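# Move printed part off the printer bed onto the table

## Task

Lift the printed part from the build plate and place it outside the 3-D printer on the surface the printer sits on. The plate must stay where it started and the printer must stay upright. Other objects beside and behind the printer must remain close to where they were and keep their orientation. The result only counts if everything stays put without the robot holding it. Finish by opening the gripper and moving the arm away.

## Robot and tools

Robot: two arms, left_arm and right_arm, each with six revolute joints and a parallel gripper. Names are labels only and do not refer to image sides. left_arm sits on the +y side.

Scene frame: origin on the table top midway between the arms. +x points out over the table, +z points up. Positions are in metres and orientations are quaternions in w,x,y,z order. A gripper's fingers extend along its own +z axis and close along its own y axis. The reported end_effector_position is the point between the finger pads, roughly 1 cm short of the tips. It can be off from the true hand position, more so when the arm is stretched far.

Tool execute_actions takes "actions", a list holding zero or one item, plus an optional "pictures" boolean (camera images come back by default).
- Empty list: nothing is commanded and the current state is returned.
- Wait item {"steps": N}: no command, N from 1 to 300 control steps of 1/30 s. Time spent replying counts toward N.
- Motion item {"rows": [...], "steps": N}: N is at most 15 and defaults to 15. "rows" holds 1 to 15 rows. Each row is played for one step, and the final row repeats for any leftover steps.

Each row is one flat list of 14 numbers covering both arms, even if only one arm moves. The first seven are left_arm: waist, shoulder, elbow, wrist pitch, wrist yaw, wrist roll, then gripper opening. The next seven are the same for right_arm. The joint values are absolute target angles in radians, in the same form as the Joint positions line, not offsets.

Stated joint ranges (rad):
- waist -2.880 to 2.880
- shoulder 0.000 to 3.142
- elbow 0.000 to 3.019
- wrist pitch -1.693 to 1.571
- wrist yaw -1.571 to 1.571
- wrist roll -2.094 to 2.094

A call is refused, and nothing is sent, if a target exceeds a range end by more than 0.019 and also lies beyond that joint's last reported angle. A joint's actual end may differ from the stated one by up to 0.019 either way. A target past the actual end is clipped there, and "joint sent to its limit" may be reported, possibly for an earlier action. If that line is missing, the joint is not necessarily free to go further.

Gripper opening ranges from -1 (closed) to +1 (fully open, pad gap 0.094 m). Between the extremes, the fingers move to where grip_measured would read the commanded value. To hold something, keep commanding below grip_measured: about 0.03 below gives a firm grip, less gives a lighter one. Pads push with up to about 50-62 N, and less on very thin parts (under about 2 mm). Each gripper's reading carries a fixed offset of up to about 1 mm.

Motion limits:
- Each step, a joint's target is held within a lead of its measured angle: waist 0.264, shoulder 0.32, elbow 0.276, wrist pitch 0.33, wrist yaw 0.186, wrist roll 0.522 rad.
- If the targets would move the hand more than 70 mm from where it is, they are all scaled back toward the current angles.
- Large moves therefore need several calls.
- Between calls the arms keep heading to the last row until motion settles or a step is HELD. After that, only a new action moves them further. Fingers that are still moving keep going.

Reading results:
- The state line gives each gripper's position and quaternion.
- Joint positions and Joint velocities give six joints per arm plus the pad gap (m, m/s).
- grip_measured is the opening on the command scale.
- "joint command not followed" means the clearance check changed or blocked that arm's joint targets on some steps.
- HELD marks steps where the row, or part of it, was not sent.
- MOTOR HOT appears from 85 °C. At 100 °C an OVER-TEMPERATURE FAULT occurs: that arm and its gripper go limp and drop until they cool. Long holding, including while you think, builds heat, and some heat carries into the next scene.

Cameras: cam_head_left and cam_head_right are fixed overhead views, and cam_left_wrist and cam_right_wrist are fisheye views on the hands. All are 504x504. Calibration lines give K, distortion and T_world_to_cam (world to camera). These may be slightly off, and a result with pictures lists any cameras whose numbers changed.

Tool zoom_image takes "camera" (one of the four names) and "region" [x0, y0, x1, y1] in image pixels, origin at top-left, at most 504x504. It returns a closer look at that camera's latest image.

Tool show_instructions takes no arguments and shows the scene's reference pages. Here that is one printer card image.

Tool finished_scene takes "scene" (integer 1 or 2). The result reports success and gives the next task. Replying without any tool call ends everything.

Timing: the first reply's thinking is free.

Avoid:
- arm-to-arm contact or pressing
- knocking anything off the table
- dislodging the build plate
- tipping the printer
- disturbing nearby objects
- drops, slips and slams

The part may be briefly tugged while held, and loose objects may be pushed. Release the part so it rests on the table outside the printer, then open the gripper and withdraw before finishing.

Each tool is called after ">>>" in YAML: its name, and indented under it one key for each argument.

## Session

>>> show_instructions:

>>> execute_actions:
  actions: []

Reference images for this scene: printer card page 4.

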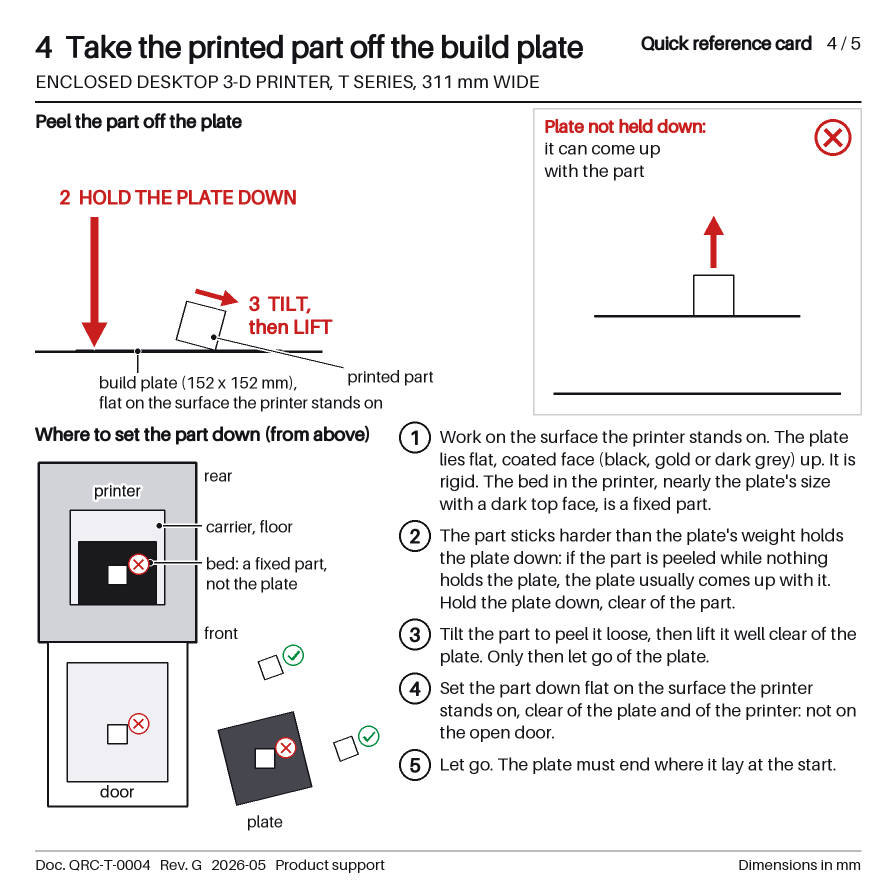

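Scene clock: 0.00 s of 4200.00 s.
left_arm: end_effector_position=(+0.5139, +0.3027, +0.4917) grip_measured=+1.000 end_effector_quat_wxyz=(+0.704, +0.001, +0.710, +0.005) | right_arm: end_effector_position=(+0.5229, -0.3021, +0.4972) grip_measured=+1.000 end_effector_quat_wxyz=(+0.709, +0.004, +0.705, -0.002)
Joint positions: left_arm=[ 0.006  1.032  1.041 -0.017  0.001  0.009  0.094] | right_arm=[-0.001  1.057  1.063 -0.001  0.007  0.002  0.094]
Joint velocities: left_arm=[ 0.005  0.005  0.007 -0.007 -0.007  0.007  0.   ] | right_arm=[-0.005 -0.015 -0.017 -0.007 -0.022 -0.022  0.   ]
Motor temperatures (°C, as the motors report them): left_arm=[22 26 27 25 23 25] | right_arm=[22 26 28 24 24 21]

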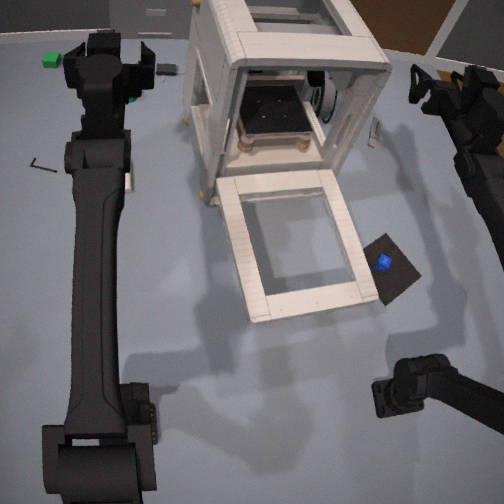

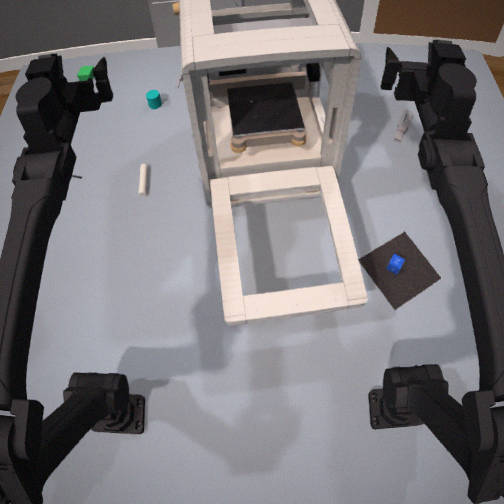

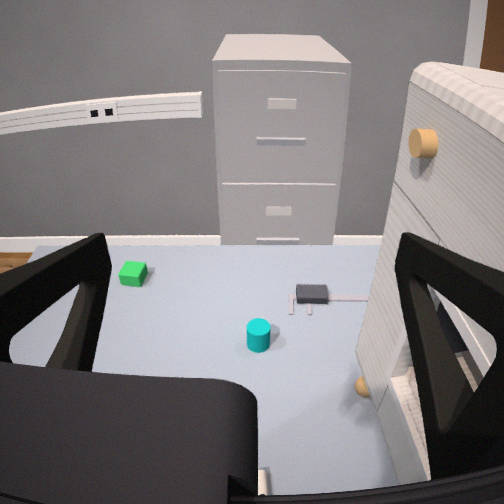

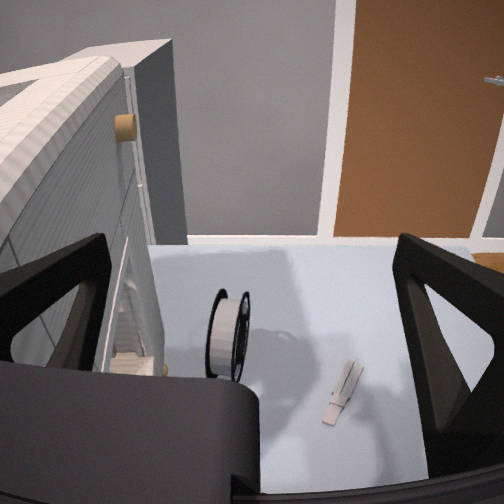

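>>> zoom_image:
  camera: "cam_head_right"
  region: [330, 210, 460, 330]

Region (330, 210, 460, 330) of cam_head_right's 504x504 image, scaled by 3.877, with more detail than that image has; it fills the top 465 rows of this view, and the rest is white.

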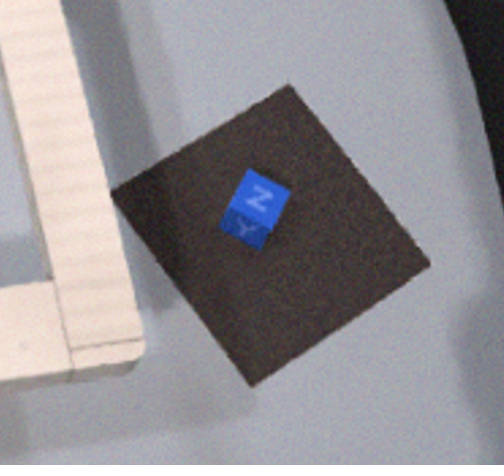

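>>> execute_actions:
  actions:
    - {"rows": [[0.006,1.148,1.10,-1.152,0,0,-1,-0.1482,1.2954,0.9227,-1.198,0,0,1]], "steps": 15}
  pictures: false

>>> execute_actions:
  actions:
    - {"rows": [[-1.05,1.148,1.10,-1.152,0,0,-1,-0.1482,1.2954,0.9227,-1.198,0,0,1]], "steps": 15}
  pictures: false

>>> execute_actions:
  actions:
    - {"steps": 25}

Scene clock: 21.33 s of 4200.00 s.
left_arm: end_effector_position=(+0.3980, +0.3019, +0.2389) grip_measured=-0.995 end_effector_quat_wxyz=(+0.170, +0.001, +0.986, +0.001) | right_arm: end_effector_position=(+0.4913, -0.3644, +0.2247) grip_measured=+1.000 end_effector_quat_wxyz=(+0.362, +0.062, +0.930, -0.025)
Joint positions: left_arm=[ 0.006  1.167  1.076 -1.139  0.001  0.008  0.   ] | right_arm=[-0.127  1.237  0.959 -0.551  0.006  0.002  0.094]
Joint velocities: left_arm=[-0.005 -0.063 -0.002 -0.154 -0.037 -0.037  0.   ] | right_arm=[-0.171  0.474 -0.188 -2.215 -0.022  0.051  0.   ]
Motor temperatures (°C, as the motors report them): left_arm=[22 26 32 25 23 25] | right_arm=[22 26 31 24 24 21]
Steps of this call (steps 1 to 90: nothing new was sent; then 17.83 s passed at rest; steps 91 to 105: all 15 steps of this action). Readings (joint positions):
91: left_arm=[0.006 1.037 1.048 -0.070 0.001 0.009] | right_arm=[-0.003 1.059 1.061 -0.012 0.006 0.002]
92: left_arm=[0.006 1.044 1.064 -0.167 0.001 0.009] | right_arm=[-0.009 1.061 1.060 -0.033 0.006 0.002]
94: left_arm=[0.006 1.073 1.077 -0.355 0.001 0.009] | right_arm=[-0.029 1.073 1.049 -0.081 0.006 0.002]
98: left_arm=[0.006 1.148 1.077 -0.783 0.001 0.008] | right_arm=[-0.072 1.122 1.018 -0.197 0.006 0.002]
105: the state above

Scene clock: 21.83 s of 4200.00 s.
left_arm: end_effector_position=(+0.2649, +0.0039, +0.2396) grip_measured=-0.995 end_effector_quat_wxyz=(+0.156, +0.405, +0.899, -0.068) | right_arm: end_effector_position=(+0.3325, -0.3497, +0.1202) grip_measured=+1.000 end_effector_quat_wxyz=(-0.005, +0.074, +0.997, -0.002)
Joint positions: left_arm=[-0.841  1.165  1.076 -1.141 -0.003  0.006  0.   ] | right_arm=[-0.145  1.301  0.904 -1.183  0.004  0.002  0.094]
Joint velocities: left_arm=[-1.91  -0.015 -0.002  0.002  0.007  0.022 -0.   ] | right_arm=[-0.005  0.005 -0.012  0.002 -0.051  0.007  0.   ]
Motor temperatures (°C, as the motors report them): left_arm=[22 26 32 25 23 25] | right_arm=[22 26 31 24 24 21]
Steps of this call (steps 1 to 15: all 15 steps of this action). Readings (joint positions):
1: left_arm=[-0.006 1.165 1.076 -1.141 -0.005 0.007] | right_arm=[-0.133 1.252 0.952 -0.632 0.006 0.002]
2: left_arm=[-0.036 1.165 1.076 -1.141 -0.008 0.006] | right_arm=[-0.137 1.266 0.946 -0.725 0.005 0.002]
4: left_arm=[-0.138 1.165 1.076 -1.141 -0.008 0.006] | right_arm=[-0.143 1.289 0.932 -0.932 0.005 0.002]
8: left_arm=[-0.387 1.165 1.076 -1.141 -0.005 0.006] | right_arm=[-0.145 1.301 0.904 -1.164 0.004 0.002]
15: the state above

Scene clock: 22.67 s of 4200.00 s.
left_arm: end_effector_position=(+0.1936, -0.0459, +0.2393) grip_measured=-0.995 end_effector_quat_wxyz=(+0.144, +0.500, +0.849, -0.085) | right_arm: end_effector_position=(+0.3325, -0.3497, +0.1202) grip_measured=+1.000 end_effector_quat_wxyz=(-0.005, +0.074, +0.997, -0.002)
Joint positions: left_arm=[-1.058  1.165  1.076 -1.145  0.002  0.006  0.   ] | right_arm=[-0.145  1.301  0.904 -1.183  0.004  0.002  0.094]
Joint velocities: left_arm=[-0.015  0.015 -0.002  0.007  0.081  0.007 -0.001] | right_arm=[-0.015 -0.005 -0.007 -0.007  0.022 -0.037  0.   ]
Motor temperatures (°C, as the motors report them): left_arm=[22 26 32 25 23 25] | right_arm=[22 26 31 24 24 21]
Steps of this call (steps 1 to 25: the robot went on to your last target). Readings (joint positions):
1: left_arm=[-0.906 1.165 1.076 -1.141 -0.002 0.006] | right_arm=[-0.145 1.301 0.904 -1.183 0.004 0.002]
2: left_arm=[-0.968 1.165 1.076 -1.141 -0.001 0.006] | right_arm=[-0.145 1.301 0.904 -1.183 0.004 0.002]
4: left_arm=[-1.058 1.165 1.076 -1.142 0.004 0.006] | right_arm=[-0.145 1.301 0.904 -1.183 0.004 0.002]
8: left_arm=[-1.078 1.165 1.076 -1.145 0.004 0.006] | right_arm=[-0.145 1.301 0.904 -1.183 0.004 0.002]
25: the state above
camera_calibration (this result's frames):
cam_left_wrist: T_world_to_cam=[[-0.873213, -0.486973, -0.0188452, 0.155995], [-0.471548, 0.834525, 0.284976, 0.0674809], [-0.123049, 0.257731, -0.958349, 0.387189], [0, 0, 0, 1]] pos_world=[0.21568, -0.0801397, 0.354771]
cam_right_wrist: T_world_to_cam=[[-0.136725, -0.990609, 0.000506234, -0.301878], [-0.79633, 0.110214, 0.594736, 0.24134], [-0.589207, 0.0809122, -0.803921, 0.445327], [0, 0, 0, 1]] pos_world=[0.413302, -0.361674, 0.214627]

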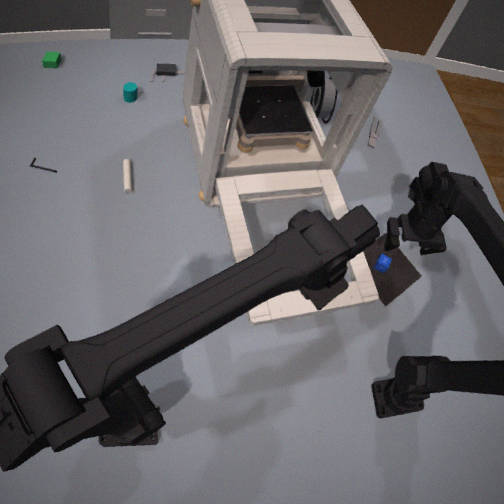

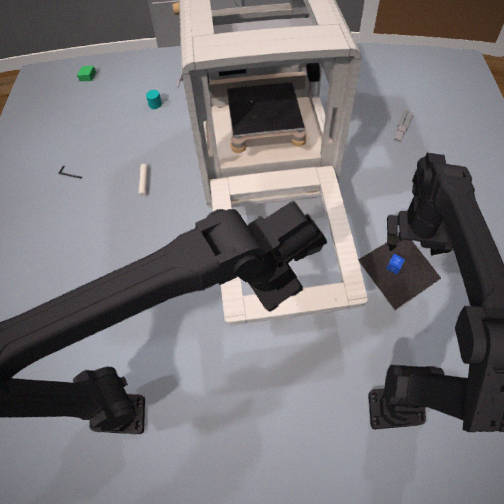

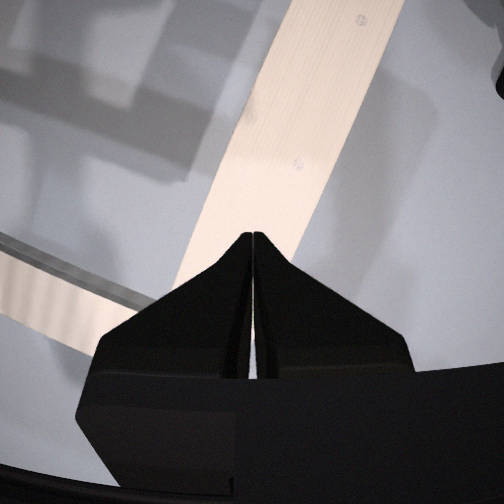

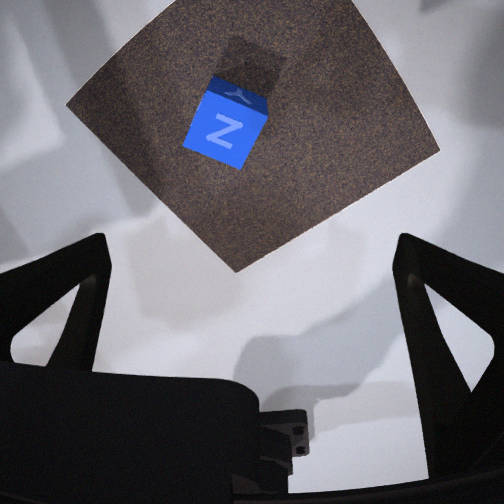

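>>> execute_actions:
  actions:
    - {"rows": [[-1.0043,1.8545,1.5391,-0.6846,0,0,-1,-0.3647,1.353,0.7566,-0.9012,-0.3935,1.7596,0.28]], "steps": 15}
  pictures: false

>>> execute_actions:
  actions:
    - {"steps": 30}

Scene clock: 55.13 s of 4200.00 s.
left_arm: end_effector_position=(+0.3375, -0.2595, +0.1563) grip_measured=-0.995 end_effector_quat_wxyz=(+0.230, +0.476, +0.839, -0.130) | right_arm: end_effector_position=(+0.3337, -0.3591, +0.0656) grip_measured=+0.282 end_effector_quat_wxyz=(-0.074, +0.754, +0.627, +0.181)
Joint positions: left_arm=[-1.027  1.775  1.457 -0.717  0.002  0.006  0.   ] | right_arm=[-0.368  1.353  0.75  -0.918 -0.39   1.395  0.06 ]
Joint velocities: left_arm=[ 0.063  1.431  0.73   0.447 -0.037 -0.037 -0.   ] | right_arm=[ 0.005  0.005  0.012  0.017  0.007  2.381 -0.   ]
Motor temperatures (°C, as the motors report them): left_arm=[22 26 33 25 23 25] | right_arm=[22 26 31 24 24 21]
Steps of this call (steps 1 to 15: the robot went on to your last target; steps 16 to 90: nothing new was sent; then 28.97 s passed at rest; steps 91 to 105: all 15 steps of this action). Readings (joint positions):
91: left_arm=[-1.058 1.172 1.078 -1.127 0.002 0.006] | right_arm=[-0.160 1.300 0.889 -1.146 -0.071 0.061]
92: left_arm=[-1.056 1.190 1.090 -1.091 0.002 0.006] | right_arm=[-0.195 1.298 0.862 -1.068 -0.167 0.146]
94: left_arm=[-1.051 1.255 1.133 -1.009 0.002 0.006] | right_arm=[-0.299 1.311 0.803 -0.963 -0.337 0.337]
98: left_arm=[-1.041 1.425 1.238 -0.859 0.002 0.006] | right_arm=[-0.393 1.349 0.753 -0.927 -0.383 0.728]
105: the state above

Scene clock: 56.13 s of 4200.00 s.
left_arm: end_effector_position=(+0.3545, -0.2742, +0.1318) grip_measured=-0.995 end_effector_quat_wxyz=(+0.229, +0.473, +0.841, -0.125) | right_arm: end_effector_position=(+0.3337, -0.3591, +0.0656) grip_measured=+0.282 end_effector_quat_wxyz=(-0.104, +0.851, +0.487, +0.165)
Joint positions: left_arm=[-1.018  1.852  1.502 -0.692 -0.002  0.008  0.   ] | right_arm=[-0.368  1.353  0.75  -0.917 -0.39   1.744  0.06 ]
Joint velocities: left_arm=[ 0.005 -0.015 -0.012 -0.002 -0.051  0.095 -0.001] | right_arm=[-0.015 -0.005  0.002 -0.022 -0.066 -0.095 -0.   ]
Motor temperatures (°C, as the motors report them): left_arm=[22 26 33 25 23 25] | right_arm=[22 26 31 24 24 21]
Steps of this call (steps 1 to 30: the robot went on to your last target). Readings (joint positions):
1: left_arm=[-1.024 1.818 1.477 -0.704 0.002 0.006] | right_arm=[-0.368 1.353 0.750 -0.917 -0.390 1.465]
2: left_arm=[-1.022 1.849 1.489 -0.699 -0.009 0.007] | right_arm=[-0.368 1.353 0.750 -0.917 -0.390 1.522]
4: left_arm=[-1.021 1.852 1.502 -0.694 -0.006 0.008] | right_arm=[-0.368 1.353 0.750 -0.917 -0.390 1.603]
8: left_arm=[-1.018 1.852 1.502 -0.692 -0.002 0.008] | right_arm=[-0.368 1.353 0.750 -0.917 -0.390 1.687]
30: the state above
camera_calibration (this result's frames):
cam_left_wrist: T_world_to_cam=[[-0.850368, -0.52565, -0.0237961, 0.165209], [-0.52526, 0.845315, 0.0976951, 0.411249], [-0.0312382, 0.0955759, -0.994932, 0.290668], [0, 0, 0, 1]] pos_world=[0.365582, -0.288574, 0.25295]
cam_right_wrist: T_world_to_cam=[[-0.867645, 0.497104, 0.00895581, 0.466623], [0.266348, 0.449521, 0.852637, 0.0260345], [0.419824, 0.742171, -0.522427, 0.285215], [0, 0, 0, 1]] pos_world=[0.278189, -0.455342, 0.122627]

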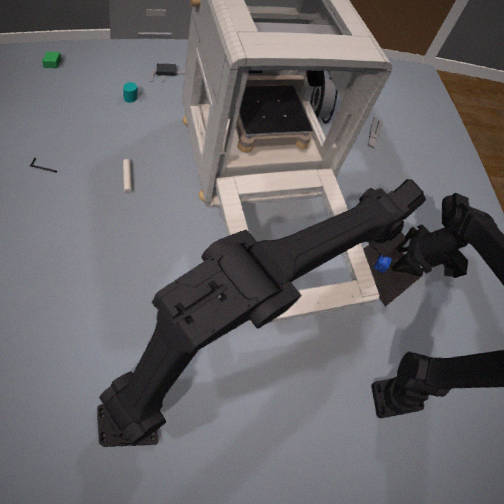

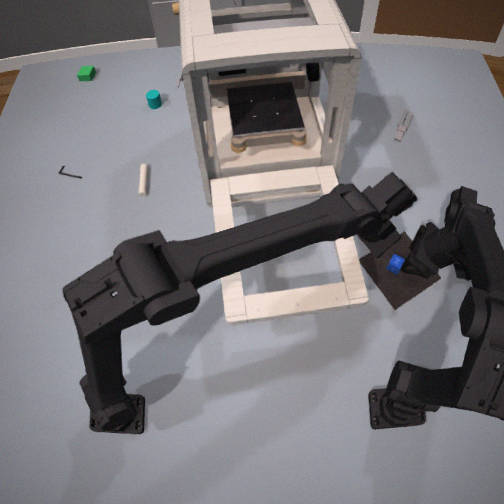

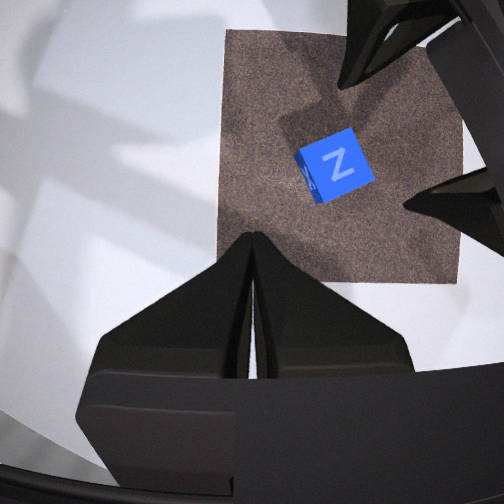

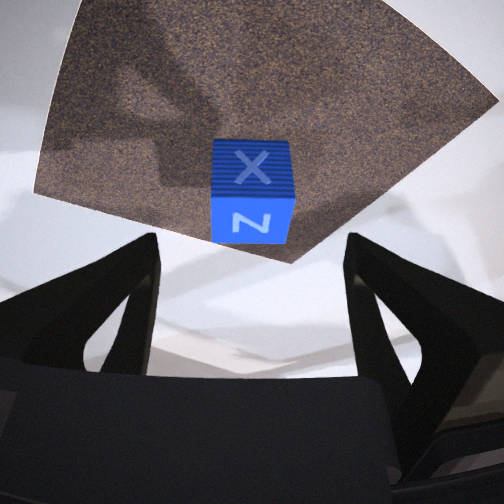

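>>> execute_actions:
  actions:
    - {"rows": [[-1.0043,1.9544,1.4438,-0.4894,0,0,-1,-0.3647,1.353,0.7566,-0.9012,-0.3935,1.7596,0.28]], "steps": 15}
  pictures: false

Scene clock: 59.43 s of 4200.00 s.
left_arm: end_effector_position=(+0.3653, -0.2921, +0.0675) grip_measured=-0.995 end_effector_quat_wxyz=(+0.249, +0.470, +0.836, -0.137) | right_arm: end_effector_position=(+0.3337, -0.3591, +0.0656) grip_measured=+0.282 end_effector_quat_wxyz=(-0.104, +0.851, +0.487, +0.165)
Joint positions: left_arm=[-1.018  1.954  1.455 -0.496 -0.001  0.007  0.   ] | right_arm=[-0.368  1.353  0.75  -0.917 -0.39   1.745  0.06 ]
Joint velocities: left_arm=[-0.005 -0.015  0.007  0.002 -0.022 -0.007  0.   ] | right_arm=[-0.005 -0.005  0.007  0.007  0.007 -0.11  -0.001]
Motor temperatures (°C, as the motors report them): left_arm=[22 26 33 25 23 25] | right_arm=[22 26 31 24 24 21]
Steps of this call (steps 1 to 15: the robot went on to your last target; steps 16 to 84: nothing new was sent; steps 85 to 99: all 15 steps of this action). Readings (joint positions):
85: left_arm=[-1.018 1.856 1.493 -0.658 -0.002 0.008] | right_arm=[-0.368 1.353 0.750 -0.917 -0.390 1.745]
86: left_arm=[-1.018 1.861 1.484 -0.598 -0.002 0.008] | right_arm=[-0.368 1.353 0.750 -0.917 -0.390 1.745]
88: left_arm=[-1.017 1.888 1.476 -0.530 -0.002 0.008] | right_arm=[-0.368 1.353 0.750 -0.917 -0.390 1.745]
92: left_arm=[-1.017 1.943 1.455 -0.506 -0.001 0.007] | right_arm=[-0.368 1.353 0.750 -0.917 -0.390 1.745]
99: the state above

>>> execute_actions:
  actions:
    - {"rows": [[-1.0043,2.045,1.455,-0.45,0,0,-1,-0.3647,1.353,0.7566,-0.9012,-0.3935,1.7596,0.28]], "steps": 15}
  pictures: false

Scene clock: 62.93 s of 4200.00 s.
left_arm: end_effector_position=(+0.3707, -0.3008, +0.0546) grip_measured=-0.995 end_effector_quat_wxyz=(+0.258, +0.468, +0.833, -0.142) | right_arm: end_effector_position=(+0.3337, -0.3591, +0.0656) grip_measured=+0.282 end_effector_quat_wxyz=(-0.104, +0.851, +0.487, +0.165)
Joint positions: left_arm=[-1.018  1.987  1.461 -0.446 -0.001  0.007  0.   ] | right_arm=[-0.368  1.353  0.75  -0.917 -0.39   1.745  0.06 ]
Joint velocities: left_arm=[-0.005 -0.015 -0.002 -0.012  0.037  0.007 -0.   ] | right_arm=[ 0.015 -0.005  0.017 -0.022 -0.007 -0.066 -0.001]
Motor temperatures (°C, as the motors report them): left_arm=[22 26 33 25 23 25] | right_arm=[22 26 30 24 24 21]
Steps of this call (steps 1 to 15: the robot went on to your last target; steps 16 to 90: nothing new was sent; steps 91 to 105: all 15 steps of this action). Readings (joint positions):
91: left_arm=[-1.018 1.958 1.455 -0.490 -0.001 0.007] | right_arm=[-0.368 1.353 0.750 -0.917 -0.390 1.745]
92: left_arm=[-1.018 1.964 1.455 -0.476 -0.001 0.007] | right_arm=[-0.368 1.353 0.750 -0.917 -0.390 1.745]
94: left_arm=[-1.017 1.970 1.456 -0.465 -0.001 0.007] | right_arm=[-0.368 1.353 0.750 -0.917 -0.390 1.745]
98: left_arm=[-1.018 1.985 1.460 -0.448 -0.001 0.007] | right_arm=[-0.368 1.353 0.750 -0.917 -0.390 1.745]
105: the state above

Stalled at z=0.055. I'll check the cameras.

>>> execute_actions:
  actions: []

Scene clock: 65.30 s of 4200.00 s.
left_arm: end_effector_position=(+0.3707, -0.3008, +0.0546) grip_measured=-0.995 end_effector_quat_wxyz=(+0.258, +0.468, +0.833, -0.142) | right_arm: end_effector_position=(+0.3337, -0.3591, +0.0656) grip_measured=+0.282 end_effector_quat_wxyz=(-0.104, +0.851, +0.487, +0.165)
Joint positions: left_arm=[-1.018  1.987  1.461 -0.446 -0.001  0.007  0.   ] | right_arm=[-0.368  1.353  0.75  -0.917 -0.39   1.745  0.06 ]
Joint velocities: left_arm=[-0.005  0.005 -0.007  0.007  0.051 -0.066  0.001] | right_arm=[-0.005 -0.005 -0.002 -0.012  0.037 -0.022 -0.002]
Motor temperatures (°C, as the motors report them): left_arm=[22 27 32 25 23 25] | right_arm=[22 26 30 24 24 21]
Steps of this call (steps 1 to 15: the robot went on to your last target; steps 16 to 71: nothing new was sent). Readings (joint positions):
1: left_arm=[-1.018 1.987 1.461 -0.446 -0.001 0.007] | right_arm=[-0.368 1.353 0.750 -0.917 -0.390 1.745]
2: left_arm=[-1.018 1.987 1.461 -0.446 -0.001 0.007] | right_arm=[-0.368 1.353 0.750 -0.917 -0.390 1.745]
4: left_arm=[-1.018 1.987 1.461 -0.446 -0.001 0.007] | right_arm=[-0.368 1.353 0.750 -0.917 -0.390 1.745]
8: left_arm=[-1.018 1.987 1.461 -0.446 -0.001 0.007] | right_arm=[-0.368 1.353 0.750 -0.917 -0.390 1.745]
71: the state above
All arms were judged still, so your last target was given up. Only a new action makes them travel on or press farther. Fingers that are still opening or closing keep moving.
camera_calibration (this result's frames):
cam_left_wrist: T_world_to_cam=[[-0.849402, -0.52726, -0.0226501, 0.162324], [-0.527724, 0.848978, 0.027277, 0.455612], [0.00484738, 0.0351221, -0.999371, 0.185542], [0, 0, 0, 1]] pos_world=[0.377416, -0.307734, 0.176674]
cam_right_wrist: T_world_to_cam=[[-0.867468, 0.497409, 0.00910201, 0.466664], [0.266616, 0.449369, 0.852633, 0.0258903], [0.420018, 0.742059, -0.52243, 0.28511], [0, 0, 0, 1]] pos_world=[0.278163, -0.455326, 0.122628]

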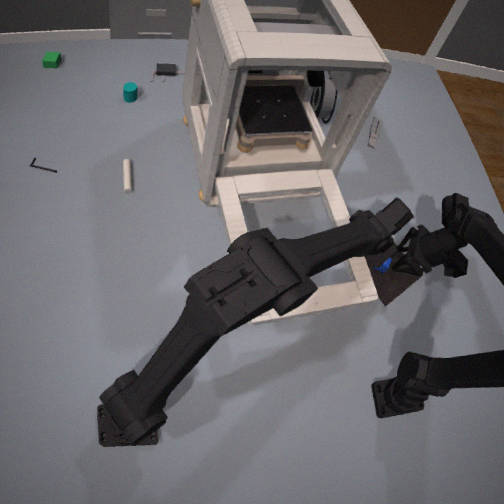

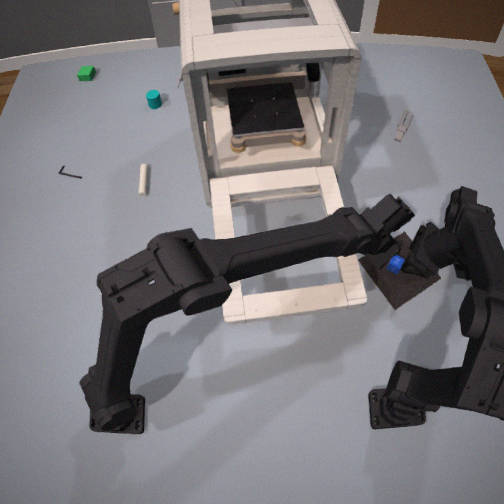

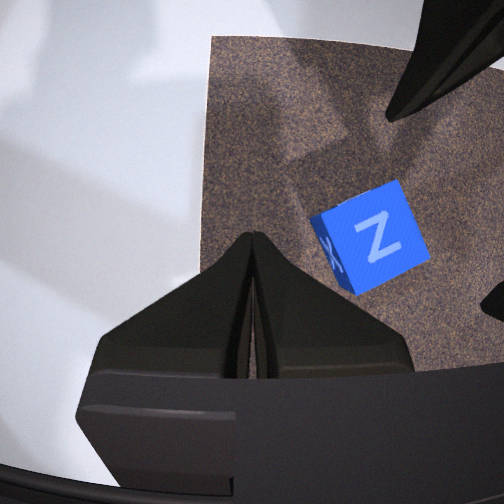

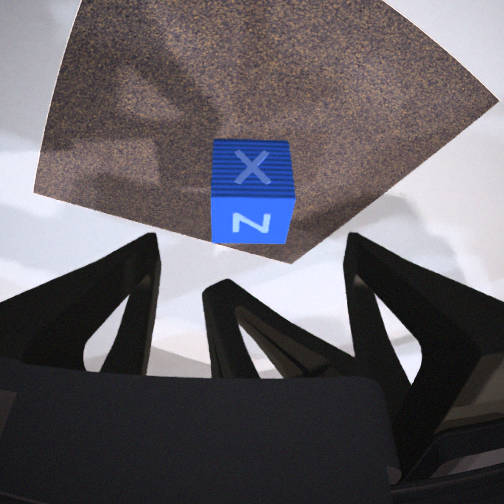

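>>> execute_actions:
  actions:
    - {"rows": [[-0.982,1.987,1.43,-0.45,0,0,-1,-0.3647,1.353,0.7566,-0.9012,-0.3935,1.7596,0.28]], "steps": 10}
  pictures: false

>>> execute_actions:
  actions:
    - {"rows": [[-0.982,2.03,1.413,-0.45,0,0,-1,-0.3647,1.353,0.7566,-0.9012,-0.3935,1.7596,0.28]], "steps": 15}

Scene clock: 74.27 s of 4200.00 s.
left_arm: end_effector_position=(+0.3709, -0.3010, +0.0557) grip_measured=-0.995 end_effector_quat_wxyz=(+0.259, +0.468, +0.833, -0.143) | right_arm: end_effector_position=(+0.3337, -0.3591, +0.0656) grip_measured=+0.282 end_effector_quat_wxyz=(-0.104, +0.851, +0.487, +0.165)
Joint positions: left_arm=[-1.018  1.985  1.461 -0.446 -0.001  0.007  0.   ] | right_arm=[-0.368  1.353  0.75  -0.917 -0.39   1.745  0.06 ]
Joint velocities: left_arm=[-0.005 -0.005  0.007 -0.002 -0.022 -0.007  0.   ] | right_arm=[-0.015 -0.005  0.022 -0.032  0.022 -0.007 -0.001]
Motor temperatures (°C, as the motors report them): left_arm=[22 27 31 25 23 25] | right_arm=[22 26 30 24 24 21]
Steps of this call (steps 1 to 90: nothing new was sent; then 5.63 s passed at rest; steps 91 to 100: all 10 steps of this action). Readings (joint positions):
91: left_arm=[-1.018 1.986 1.461 -0.446 -0.001 0.007] | right_arm=[-0.368 1.353 0.750 -0.917 -0.390 1.745]
92: left_arm=[-1.018 1.985 1.461 -0.446 -0.001 0.007] | right_arm=[-0.368 1.353 0.750 -0.917 -0.390 1.745]
94: left_arm=[-1.018 1.985 1.461 -0.446 -0.001 0.007] | right_arm=[-0.368 1.353 0.750 -0.917 -0.390 1.745]
98: left_arm=[-1.018 1.985 1.461 -0.446 -0.001 0.007] | right_arm=[-0.368 1.353 0.750 -0.917 -0.390 1.745]
100: the state above

Scene clock: 74.77 s of 4200.00 s.
left_arm: end_effector_position=(+0.3708, -0.3010, +0.0555) grip_measured=-0.995 end_effector_quat_wxyz=(+0.260, +0.468, +0.833, -0.143) | right_arm: end_effector_position=(+0.3337, -0.3591, +0.0656) grip_measured=+0.282 end_effector_quat_wxyz=(-0.104, +0.851, +0.487, +0.165)
Joint positions: left_arm=[-1.018  1.985  1.46  -0.444 -0.001  0.007  0.   ] | right_arm=[-0.368  1.353  0.75  -0.917 -0.39   1.745  0.06 ]
Joint velocities: left_arm=[-0.005 -0.005 -0.007  0.007 -0.066  0.066 -0.001] | right_arm=[-0.005  0.015  0.022  0.012  0.022 -0.007 -0.   ]
Motor temperatures (°C, as the motors report them): left_arm=[22 27 31 25 23 25] | right_arm=[22 26 30 24 24 21]
Steps of this call (steps 1 to 15: all 15 steps of this action). Readings (joint positions):
1: left_arm=[-1.018 1.985 1.460 -0.445 -0.001 0.007] | right_arm=[-0.368 1.353 0.750 -0.917 -0.390 1.745]
2: left_arm=[-1.018 1.985 1.460 -0.445 -0.001 0.007] | right_arm=[-0.368 1.353 0.750 -0.917 -0.390 1.745]
4: left_arm=[-1.018 1.985 1.460 -0.444 -0.001 0.007] | right_arm=[-0.368 1.353 0.750 -0.917 -0.390 1.745]
8: left_arm=[-1.018 1.985 1.460 -0.444 -0.001 0.007] | right_arm=[-0.368 1.353 0.750 -0.917 -0.390 1.745]
15: the state above
camera_calibration (this result's frames):
cam_left_wrist: T_world_to_cam=[[-0.849366, -0.527318, -0.0226431, 0.162311], [-0.527765, 0.849045, 0.0242262, 0.455998], [0.00645009, 0.0325271, -0.99945, 0.185054], [0, 0, 0, 1]] pos_world=[0.377328, -0.307592, 0.17758]
cam_right_wrist: T_world_to_cam=[[-0.867468, 0.497409, 0.00910201, 0.466664], [0.266616, 0.449369, 0.852633, 0.0258903], [0.420018, 0.742059, -0.52243, 0.28511], [0, 0, 0, 1]] pos_world=[0.278163, -0.455326, 0.122628]

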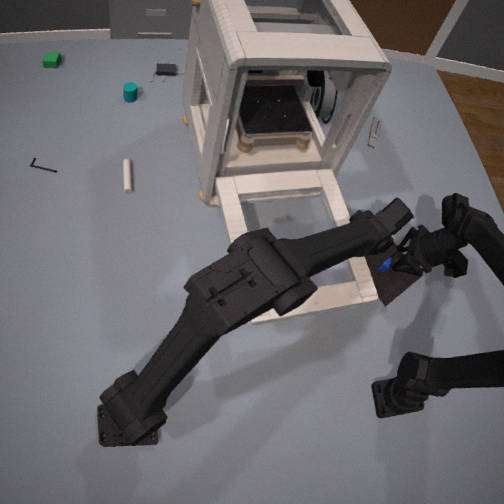

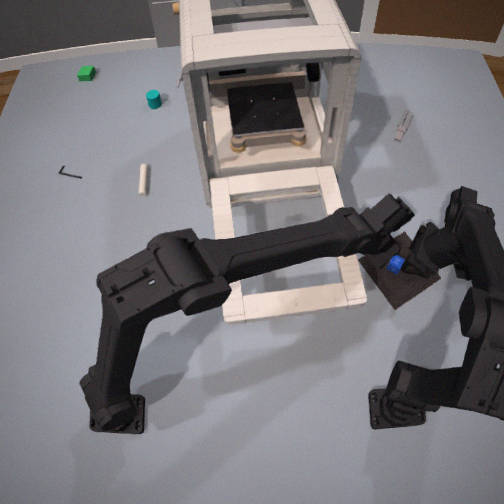

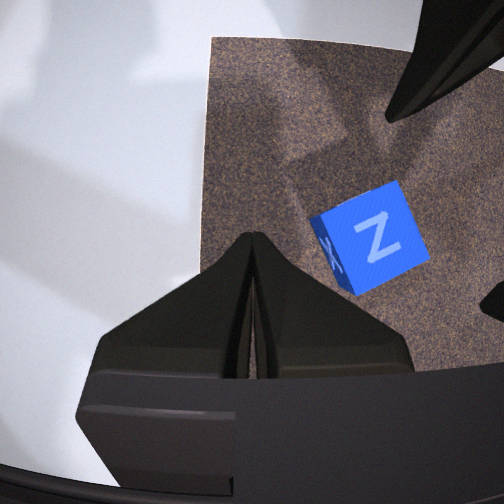

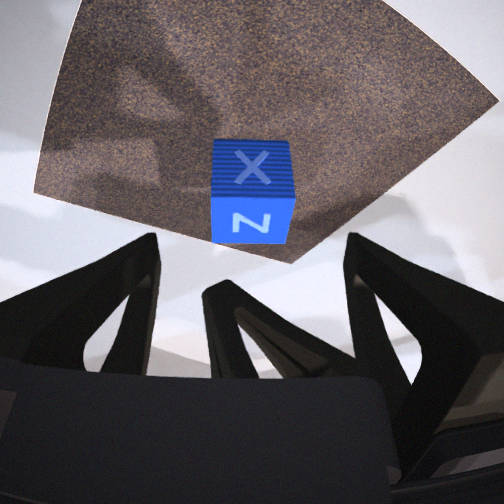

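>>> execute_actions:
  actions:
    - {"rows": [[-0.982,1.90,1.43,-0.50,0,0,-1,-0.3647,1.353,0.7566,-0.9012,-0.3935,1.7596,0.28]], "steps": 15}
  pictures: false

Scene clock: 79.87 s of 4200.00 s.
left_arm: end_effector_position=(+0.3799, -0.2804, +0.0900) grip_measured=-0.995 end_effector_quat_wxyz=(+0.264, +0.456, +0.838, -0.142) | right_arm: end_effector_position=(+0.3337, -0.3591, +0.0656) grip_measured=+0.282 end_effector_quat_wxyz=(-0.104, +0.851, +0.487, +0.165)
Joint positions: left_arm=[-0.99   1.912  1.442 -0.491  0.     0.006  0.   ] | right_arm=[-0.368  1.353  0.75  -0.917 -0.39   1.745  0.06 ]
Joint velocities: left_arm=[-0.015 -0.015 -0.012 -0.012 -0.037 -0.007 -0.001] | right_arm=[-0.005 -0.005  0.007 -0.002 -0.022  0.007 -0.   ]
Motor temperatures (°C, as the motors report them): left_arm=[22 27 31 25 23 25] | right_arm=[22 26 30 24 24 21]
Steps of this call (steps 1 to 15: the robot went on to your last target; steps 16 to 90: nothing new was sent; then 1.60 s passed at rest; steps 91 to 105: all 15 steps of this action). Readings (joint positions):
91: left_arm=[-1.018 1.980 1.460 -0.449 -0.001 0.007] | right_arm=[-0.368 1.353 0.750 -0.917 -0.390 1.745]
92: left_arm=[-1.018 1.973 1.457 -0.461 -0.001 0.007] | right_arm=[-0.368 1.353 0.750 -0.917 -0.390 1.745]
94: left_arm=[-1.015 1.950 1.449 -0.479 -0.001 0.007] | right_arm=[-0.368 1.353 0.750 -0.917 -0.390 1.745]
98: left_arm=[-1.003 1.918 1.444 -0.490 0.000 0.006] | right_arm=[-0.368 1.353 0.750 -0.917 -0.390 1.745]
105: the state above

>>> execute_actions:
  actions:
    - {"rows": [[-0.982,2.0,1.398,-0.50,0,0,-1,-0.3647,1.353,0.7566,-0.9012,-0.3935,1.7596,0.28]], "steps": 15}

Scene clock: 84.83 s of 4200.00 s.
left_arm: end_effector_position=(+0.3786, -0.2823, +0.0797) grip_measured=-0.995 end_effector_quat_wxyz=(+0.261, +0.457, +0.838, -0.141) | right_arm: end_effector_position=(+0.3337, -0.3591, +0.0656) grip_measured=+0.282 end_effector_quat_wxyz=(-0.104, +0.851, +0.487, +0.165)
Joint positions: left_arm=[-0.993  1.928  1.44  -0.48   0.     0.006  0.   ] | right_arm=[-0.368  1.353  0.75  -0.917 -0.39   1.745  0.06 ]
Joint velocities: left_arm=[ 0.005  0.005 -0.032 -0.007  0.022 -0.022  0.001] | right_arm=[-0.015  0.005  0.002 -0.007  0.051  0.066  0.   ]
Motor temperatures (°C, as the motors report them): left_arm=[22 27 30 25 23 25] | right_arm=[22 26 30 24 24 21]
Steps of this call (steps 1 to 15: the robot went on to your last target; steps 16 to 90: nothing new was sent; then 1.47 s passed at rest; steps 91 to 105: all 15 steps of this action). Readings (joint positions):
91: left_arm=[-0.990 1.916 1.440 -0.491 0.000 0.006] | right_arm=[-0.368 1.353 0.750 -0.917 -0.390 1.745]
92: left_arm=[-0.990 1.919 1.440 -0.491 0.000 0.006] | right_arm=[-0.368 1.353 0.750 -0.917 -0.390 1.745]
94: left_arm=[-0.992 1.926 1.440 -0.484 0.000 0.006] | right_arm=[-0.368 1.353 0.750 -0.917 -0.390 1.745]
98: left_arm=[-0.993 1.928 1.440 -0.480 0.000 0.006] | right_arm=[-0.368 1.353 0.750 -0.917 -0.390 1.745]
105: the state above
camera_calibration (this result's frames):
cam_left_wrist: T_world_to_cam=[[-0.836263, -0.547945, -0.0205198, 0.168359], [-0.548312, 0.835945, 0.0234695, 0.44782], [0.00429345, 0.0308779, -0.999514, 0.208961], [0, 0, 0, 1]] pos_world=[0.38544, -0.288554, 0.201804]
cam_right_wrist: T_world_to_cam=[[-0.867468, 0.497409, 0.00910201, 0.466664], [0.266616, 0.449369, 0.852633, 0.0258903], [0.420018, 0.742059, -0.52243, 0.28511], [0, 0, 0, 1]] pos_world=[0.278163, -0.455326, 0.122628]

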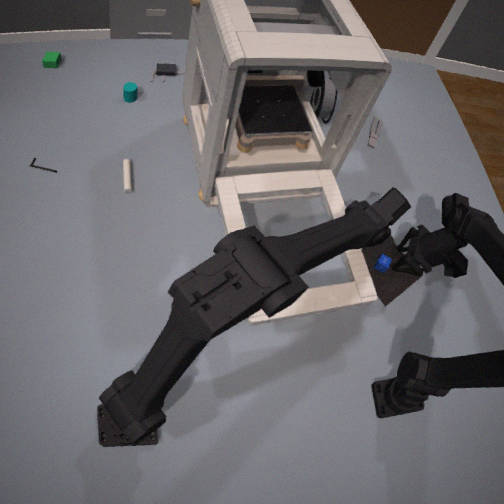

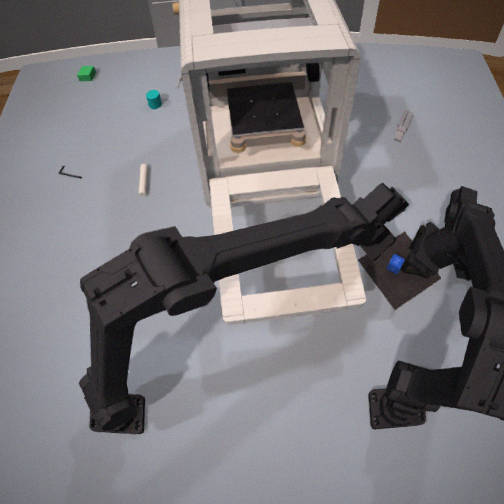

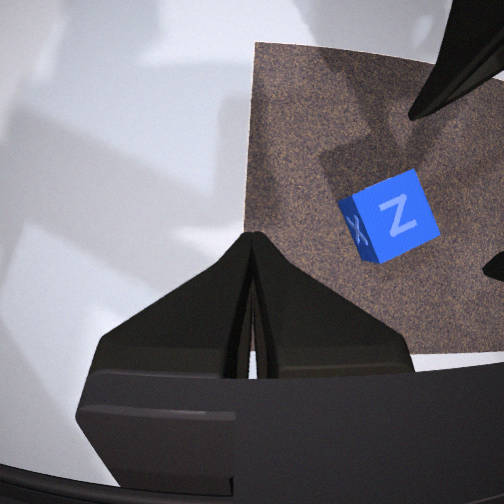

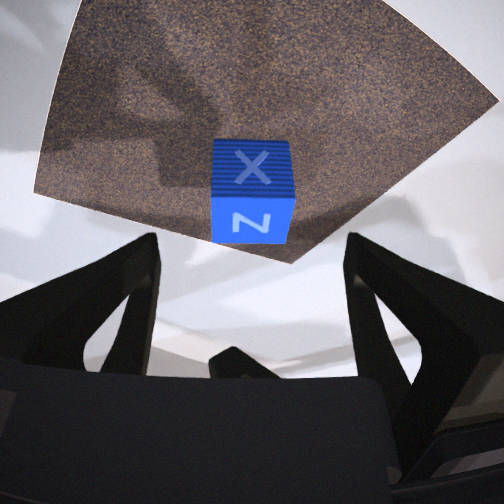

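>>> zoom_image:
  camera: "cam_head_left"
  region: [300, 170, 460, 320]

Region (300, 170, 460, 320) of cam_head_left's 504x504 image, scaled by 3.150, with more detail than that image has; it fills the top 472 rows of this view, and the rest is white.

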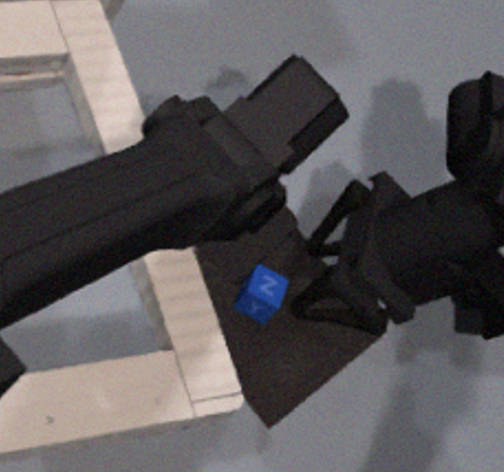

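>>> execute_actions:
  actions:
    - {"rows": [[-1.1482,1.8545,1.5391,-0.6846,0,0,-1,-0.1989,1.7131,1.1867,-1.4235,-0.1303,0.315,0.28]], "steps": 15}
  pictures: false

>>> execute_actions:
  actions:
    - {"steps": 30}

Scene clock: 115.27 s of 4200.00 s.
left_arm: end_effector_position=(+0.2610, -0.3169, +0.1048) grip_measured=-0.995 end_effector_quat_wxyz=(+0.204, +0.538, +0.807, -0.134) | right_arm: end_effector_position=(+0.3787, -0.3511, +0.0666) grip_measured=+0.282 end_effector_quat_wxyz=(-0.200, +0.338, +0.919, +0.037)
Joint positions: left_arm=[-1.17   1.88   1.479 -0.676  0.     0.006  0.   ] | right_arm=[-0.193  1.731  1.177 -1.406 -0.134  0.485  0.06 ]
Joint velocities: left_arm=[ 0.073 -0.073  0.027 -0.012 -0.037 -0.022 -0.001] | right_arm=[-0.054 -0.093  0.007 -0.056  0.037 -0.974  0.   ]
Motor temperatures (°C, as the motors report them): left_arm=[22 27 29 25 23 25] | right_arm=[22 26 30 24 24 21]
Steps of this call (steps 1 to 15: the robot went on to your last target; steps 16 to 90: nothing new was sent; then 26.93 s passed at rest; steps 91 to 105: all 15 steps of this action). Readings (joint positions):
91: left_arm=[-1.000 1.925 1.448 -0.497 -0.000 0.006] | right_arm=[-0.352 1.374 0.775 -0.978 -0.303 1.672]
92: left_arm=[-1.005 1.923 1.453 -0.532 -0.001 0.006] | right_arm=[-0.320 1.430 0.837 -1.101 -0.203 1.576]
94: left_arm=[-1.032 1.913 1.453 -0.588 -0.001 0.006] | right_arm=[-0.248 1.588 0.996 -1.296 -0.143 1.388]
98: left_arm=[-1.109 1.898 1.456 -0.656 -0.001 0.006] | right_arm=[-0.180 1.753 1.176 -1.368 -0.138 0.999]
105: the state above

Scene clock: 116.27 s of 4200.00 s.
left_arm: end_effector_position=(+0.2692, -0.3139, +0.1087) grip_measured=-0.995 end_effector_quat_wxyz=(+0.207, +0.532, +0.810, -0.135) | right_arm: end_effector_position=(+0.3787, -0.3518, +0.0687) grip_measured=+0.282 end_effector_quat_wxyz=(-0.195, +0.267, +0.942, +0.053)
Joint positions: left_arm=[-1.157  1.875  1.481 -0.678  0.     0.006  0.   ] | right_arm=[-0.195  1.726  1.177 -1.407 -0.134  0.33   0.06 ]
Joint velocities: left_arm=[-0.024 -0.005  0.002  0.002 -0.007 -0.095  0.001] | right_arm=[-0.015 -0.005  0.002 -0.007  0.007 -0.022 -0.   ]
Motor temperatures (°C, as the motors report them): left_arm=[22 27 30 25 23 25] | right_arm=[22 26 30 24 24 21]
Steps of this call (steps 1 to 30: the robot went on to your last target). Readings (joint positions):
1: left_arm=[-1.167 1.878 1.479 -0.676 0.000 0.006] | right_arm=[-0.195 1.729 1.177 -1.407 -0.134 0.454]
2: left_arm=[-1.165 1.876 1.480 -0.676 0.000 0.006] | right_arm=[-0.195 1.727 1.177 -1.407 -0.134 0.429]
4: left_arm=[-1.161 1.875 1.481 -0.676 0.000 0.006] | right_arm=[-0.195 1.726 1.177 -1.407 -0.134 0.393]
8: left_arm=[-1.157 1.875 1.481 -0.678 0.000 0.006] | right_arm=[-0.195 1.726 1.177 -1.407 -0.134 0.356]
30: the state above
All arms were judged still, so your last target was given up. Only a new action makes them travel on or press farther. Fingers that are still opening or closing keep moving.
camera_calibration (this result's frames):
cam_left_wrist: T_world_to_cam=[[-0.915069, -0.402766, -0.0206929, 0.12692], [-0.401998, 0.906806, 0.126889, 0.385155], [-0.0323423, 0.124431, -0.991701, 0.277772], [0, 0, 0, 1]] pos_world=[0.279956, -0.332705, 0.229221]
cam_right_wrist: T_world_to_cam=[[-0.516061, -0.856547, -0.00282292, -0.106568], [-0.43936, 0.261878, 0.859292, 0.208957], [-0.735285, 0.444687, -0.511477, 0.594613], [0, 0, 0, 1]] pos_world=[0.474022, -0.410418, 0.124276]

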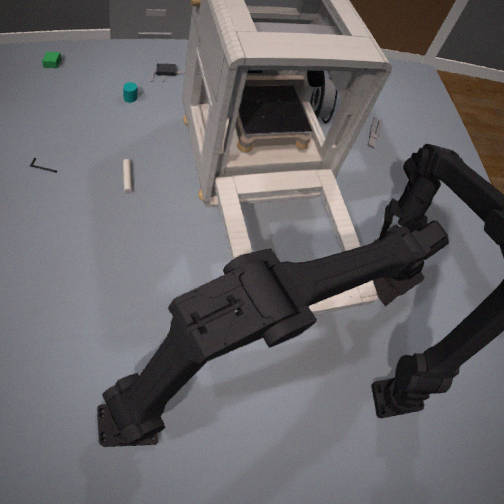

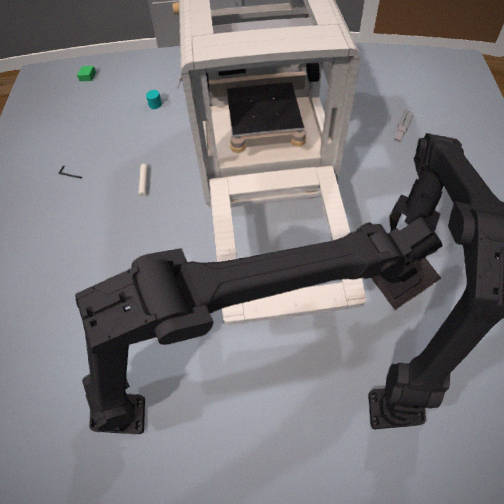

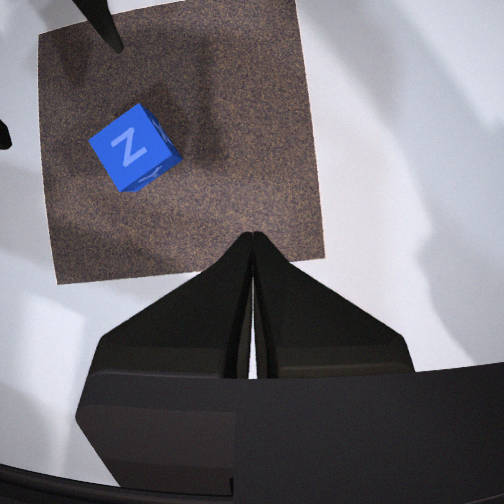

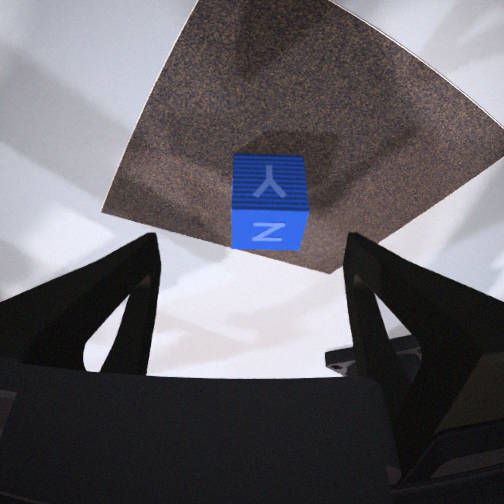

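>>> execute_actions:
  actions:
    - {"rows": [[-1.1482,2.015,1.481,-0.60,0,0,-1,-0.1989,1.7131,1.1867,-1.4235,-0.1303,0.315,0.28]], "steps": 15}
  pictures: false

Scene clock: 120.43 s of 4200.00 s.
left_arm: end_effector_position=(+0.2725, -0.3215, +0.0304) grip_measured=-0.996 end_effector_quat_wxyz=(+0.183, +0.536, +0.816, -0.119) | right_arm: end_effector_position=(+0.3787, -0.3518, +0.0687) grip_measured=+0.282 end_effector_quat_wxyz=(-0.195, +0.267, +0.942, +0.053)
Joint positions: left_arm=[-1.157  2.008  1.482 -0.606  0.001  0.006  0.   ] | right_arm=[-0.195  1.726  1.177 -1.407 -0.134  0.33   0.06 ]
Joint velocities: left_arm=[ 0.005 -0.005 -0.027 -0.012 -0.007 -0.037  0.001] | right_arm=[-0.015 -0.005  0.007 -0.022 -0.022  0.007 -0.001]
Motor temperatures (°C, as the motors report them): left_arm=[22 27 31 25 23 25] | right_arm=[22 26 30 24 24 21]
Steps of this call (steps 1 to 90: nothing new was sent; then 0.67 s passed at rest; steps 91 to 105: all 15 steps of this action). Readings (joint positions):
91: left_arm=[-1.157 1.882 1.481 -0.669 0.000 0.006] | right_arm=[-0.195 1.726 1.177 -1.407 -0.134 0.330]
92: left_arm=[-1.157 1.891 1.482 -0.648 0.000 0.006] | right_arm=[-0.195 1.726 1.177 -1.407 -0.134 0.330]
94: left_arm=[-1.157 1.925 1.482 -0.621 0.000 0.006] | right_arm=[-0.195 1.726 1.177 -1.407 -0.134 0.330]
98: left_arm=[-1.157 2.007 1.482 -0.613 0.000 0.006] | right_arm=[-0.195 1.726 1.177 -1.407 -0.134 0.330]
105: the state above


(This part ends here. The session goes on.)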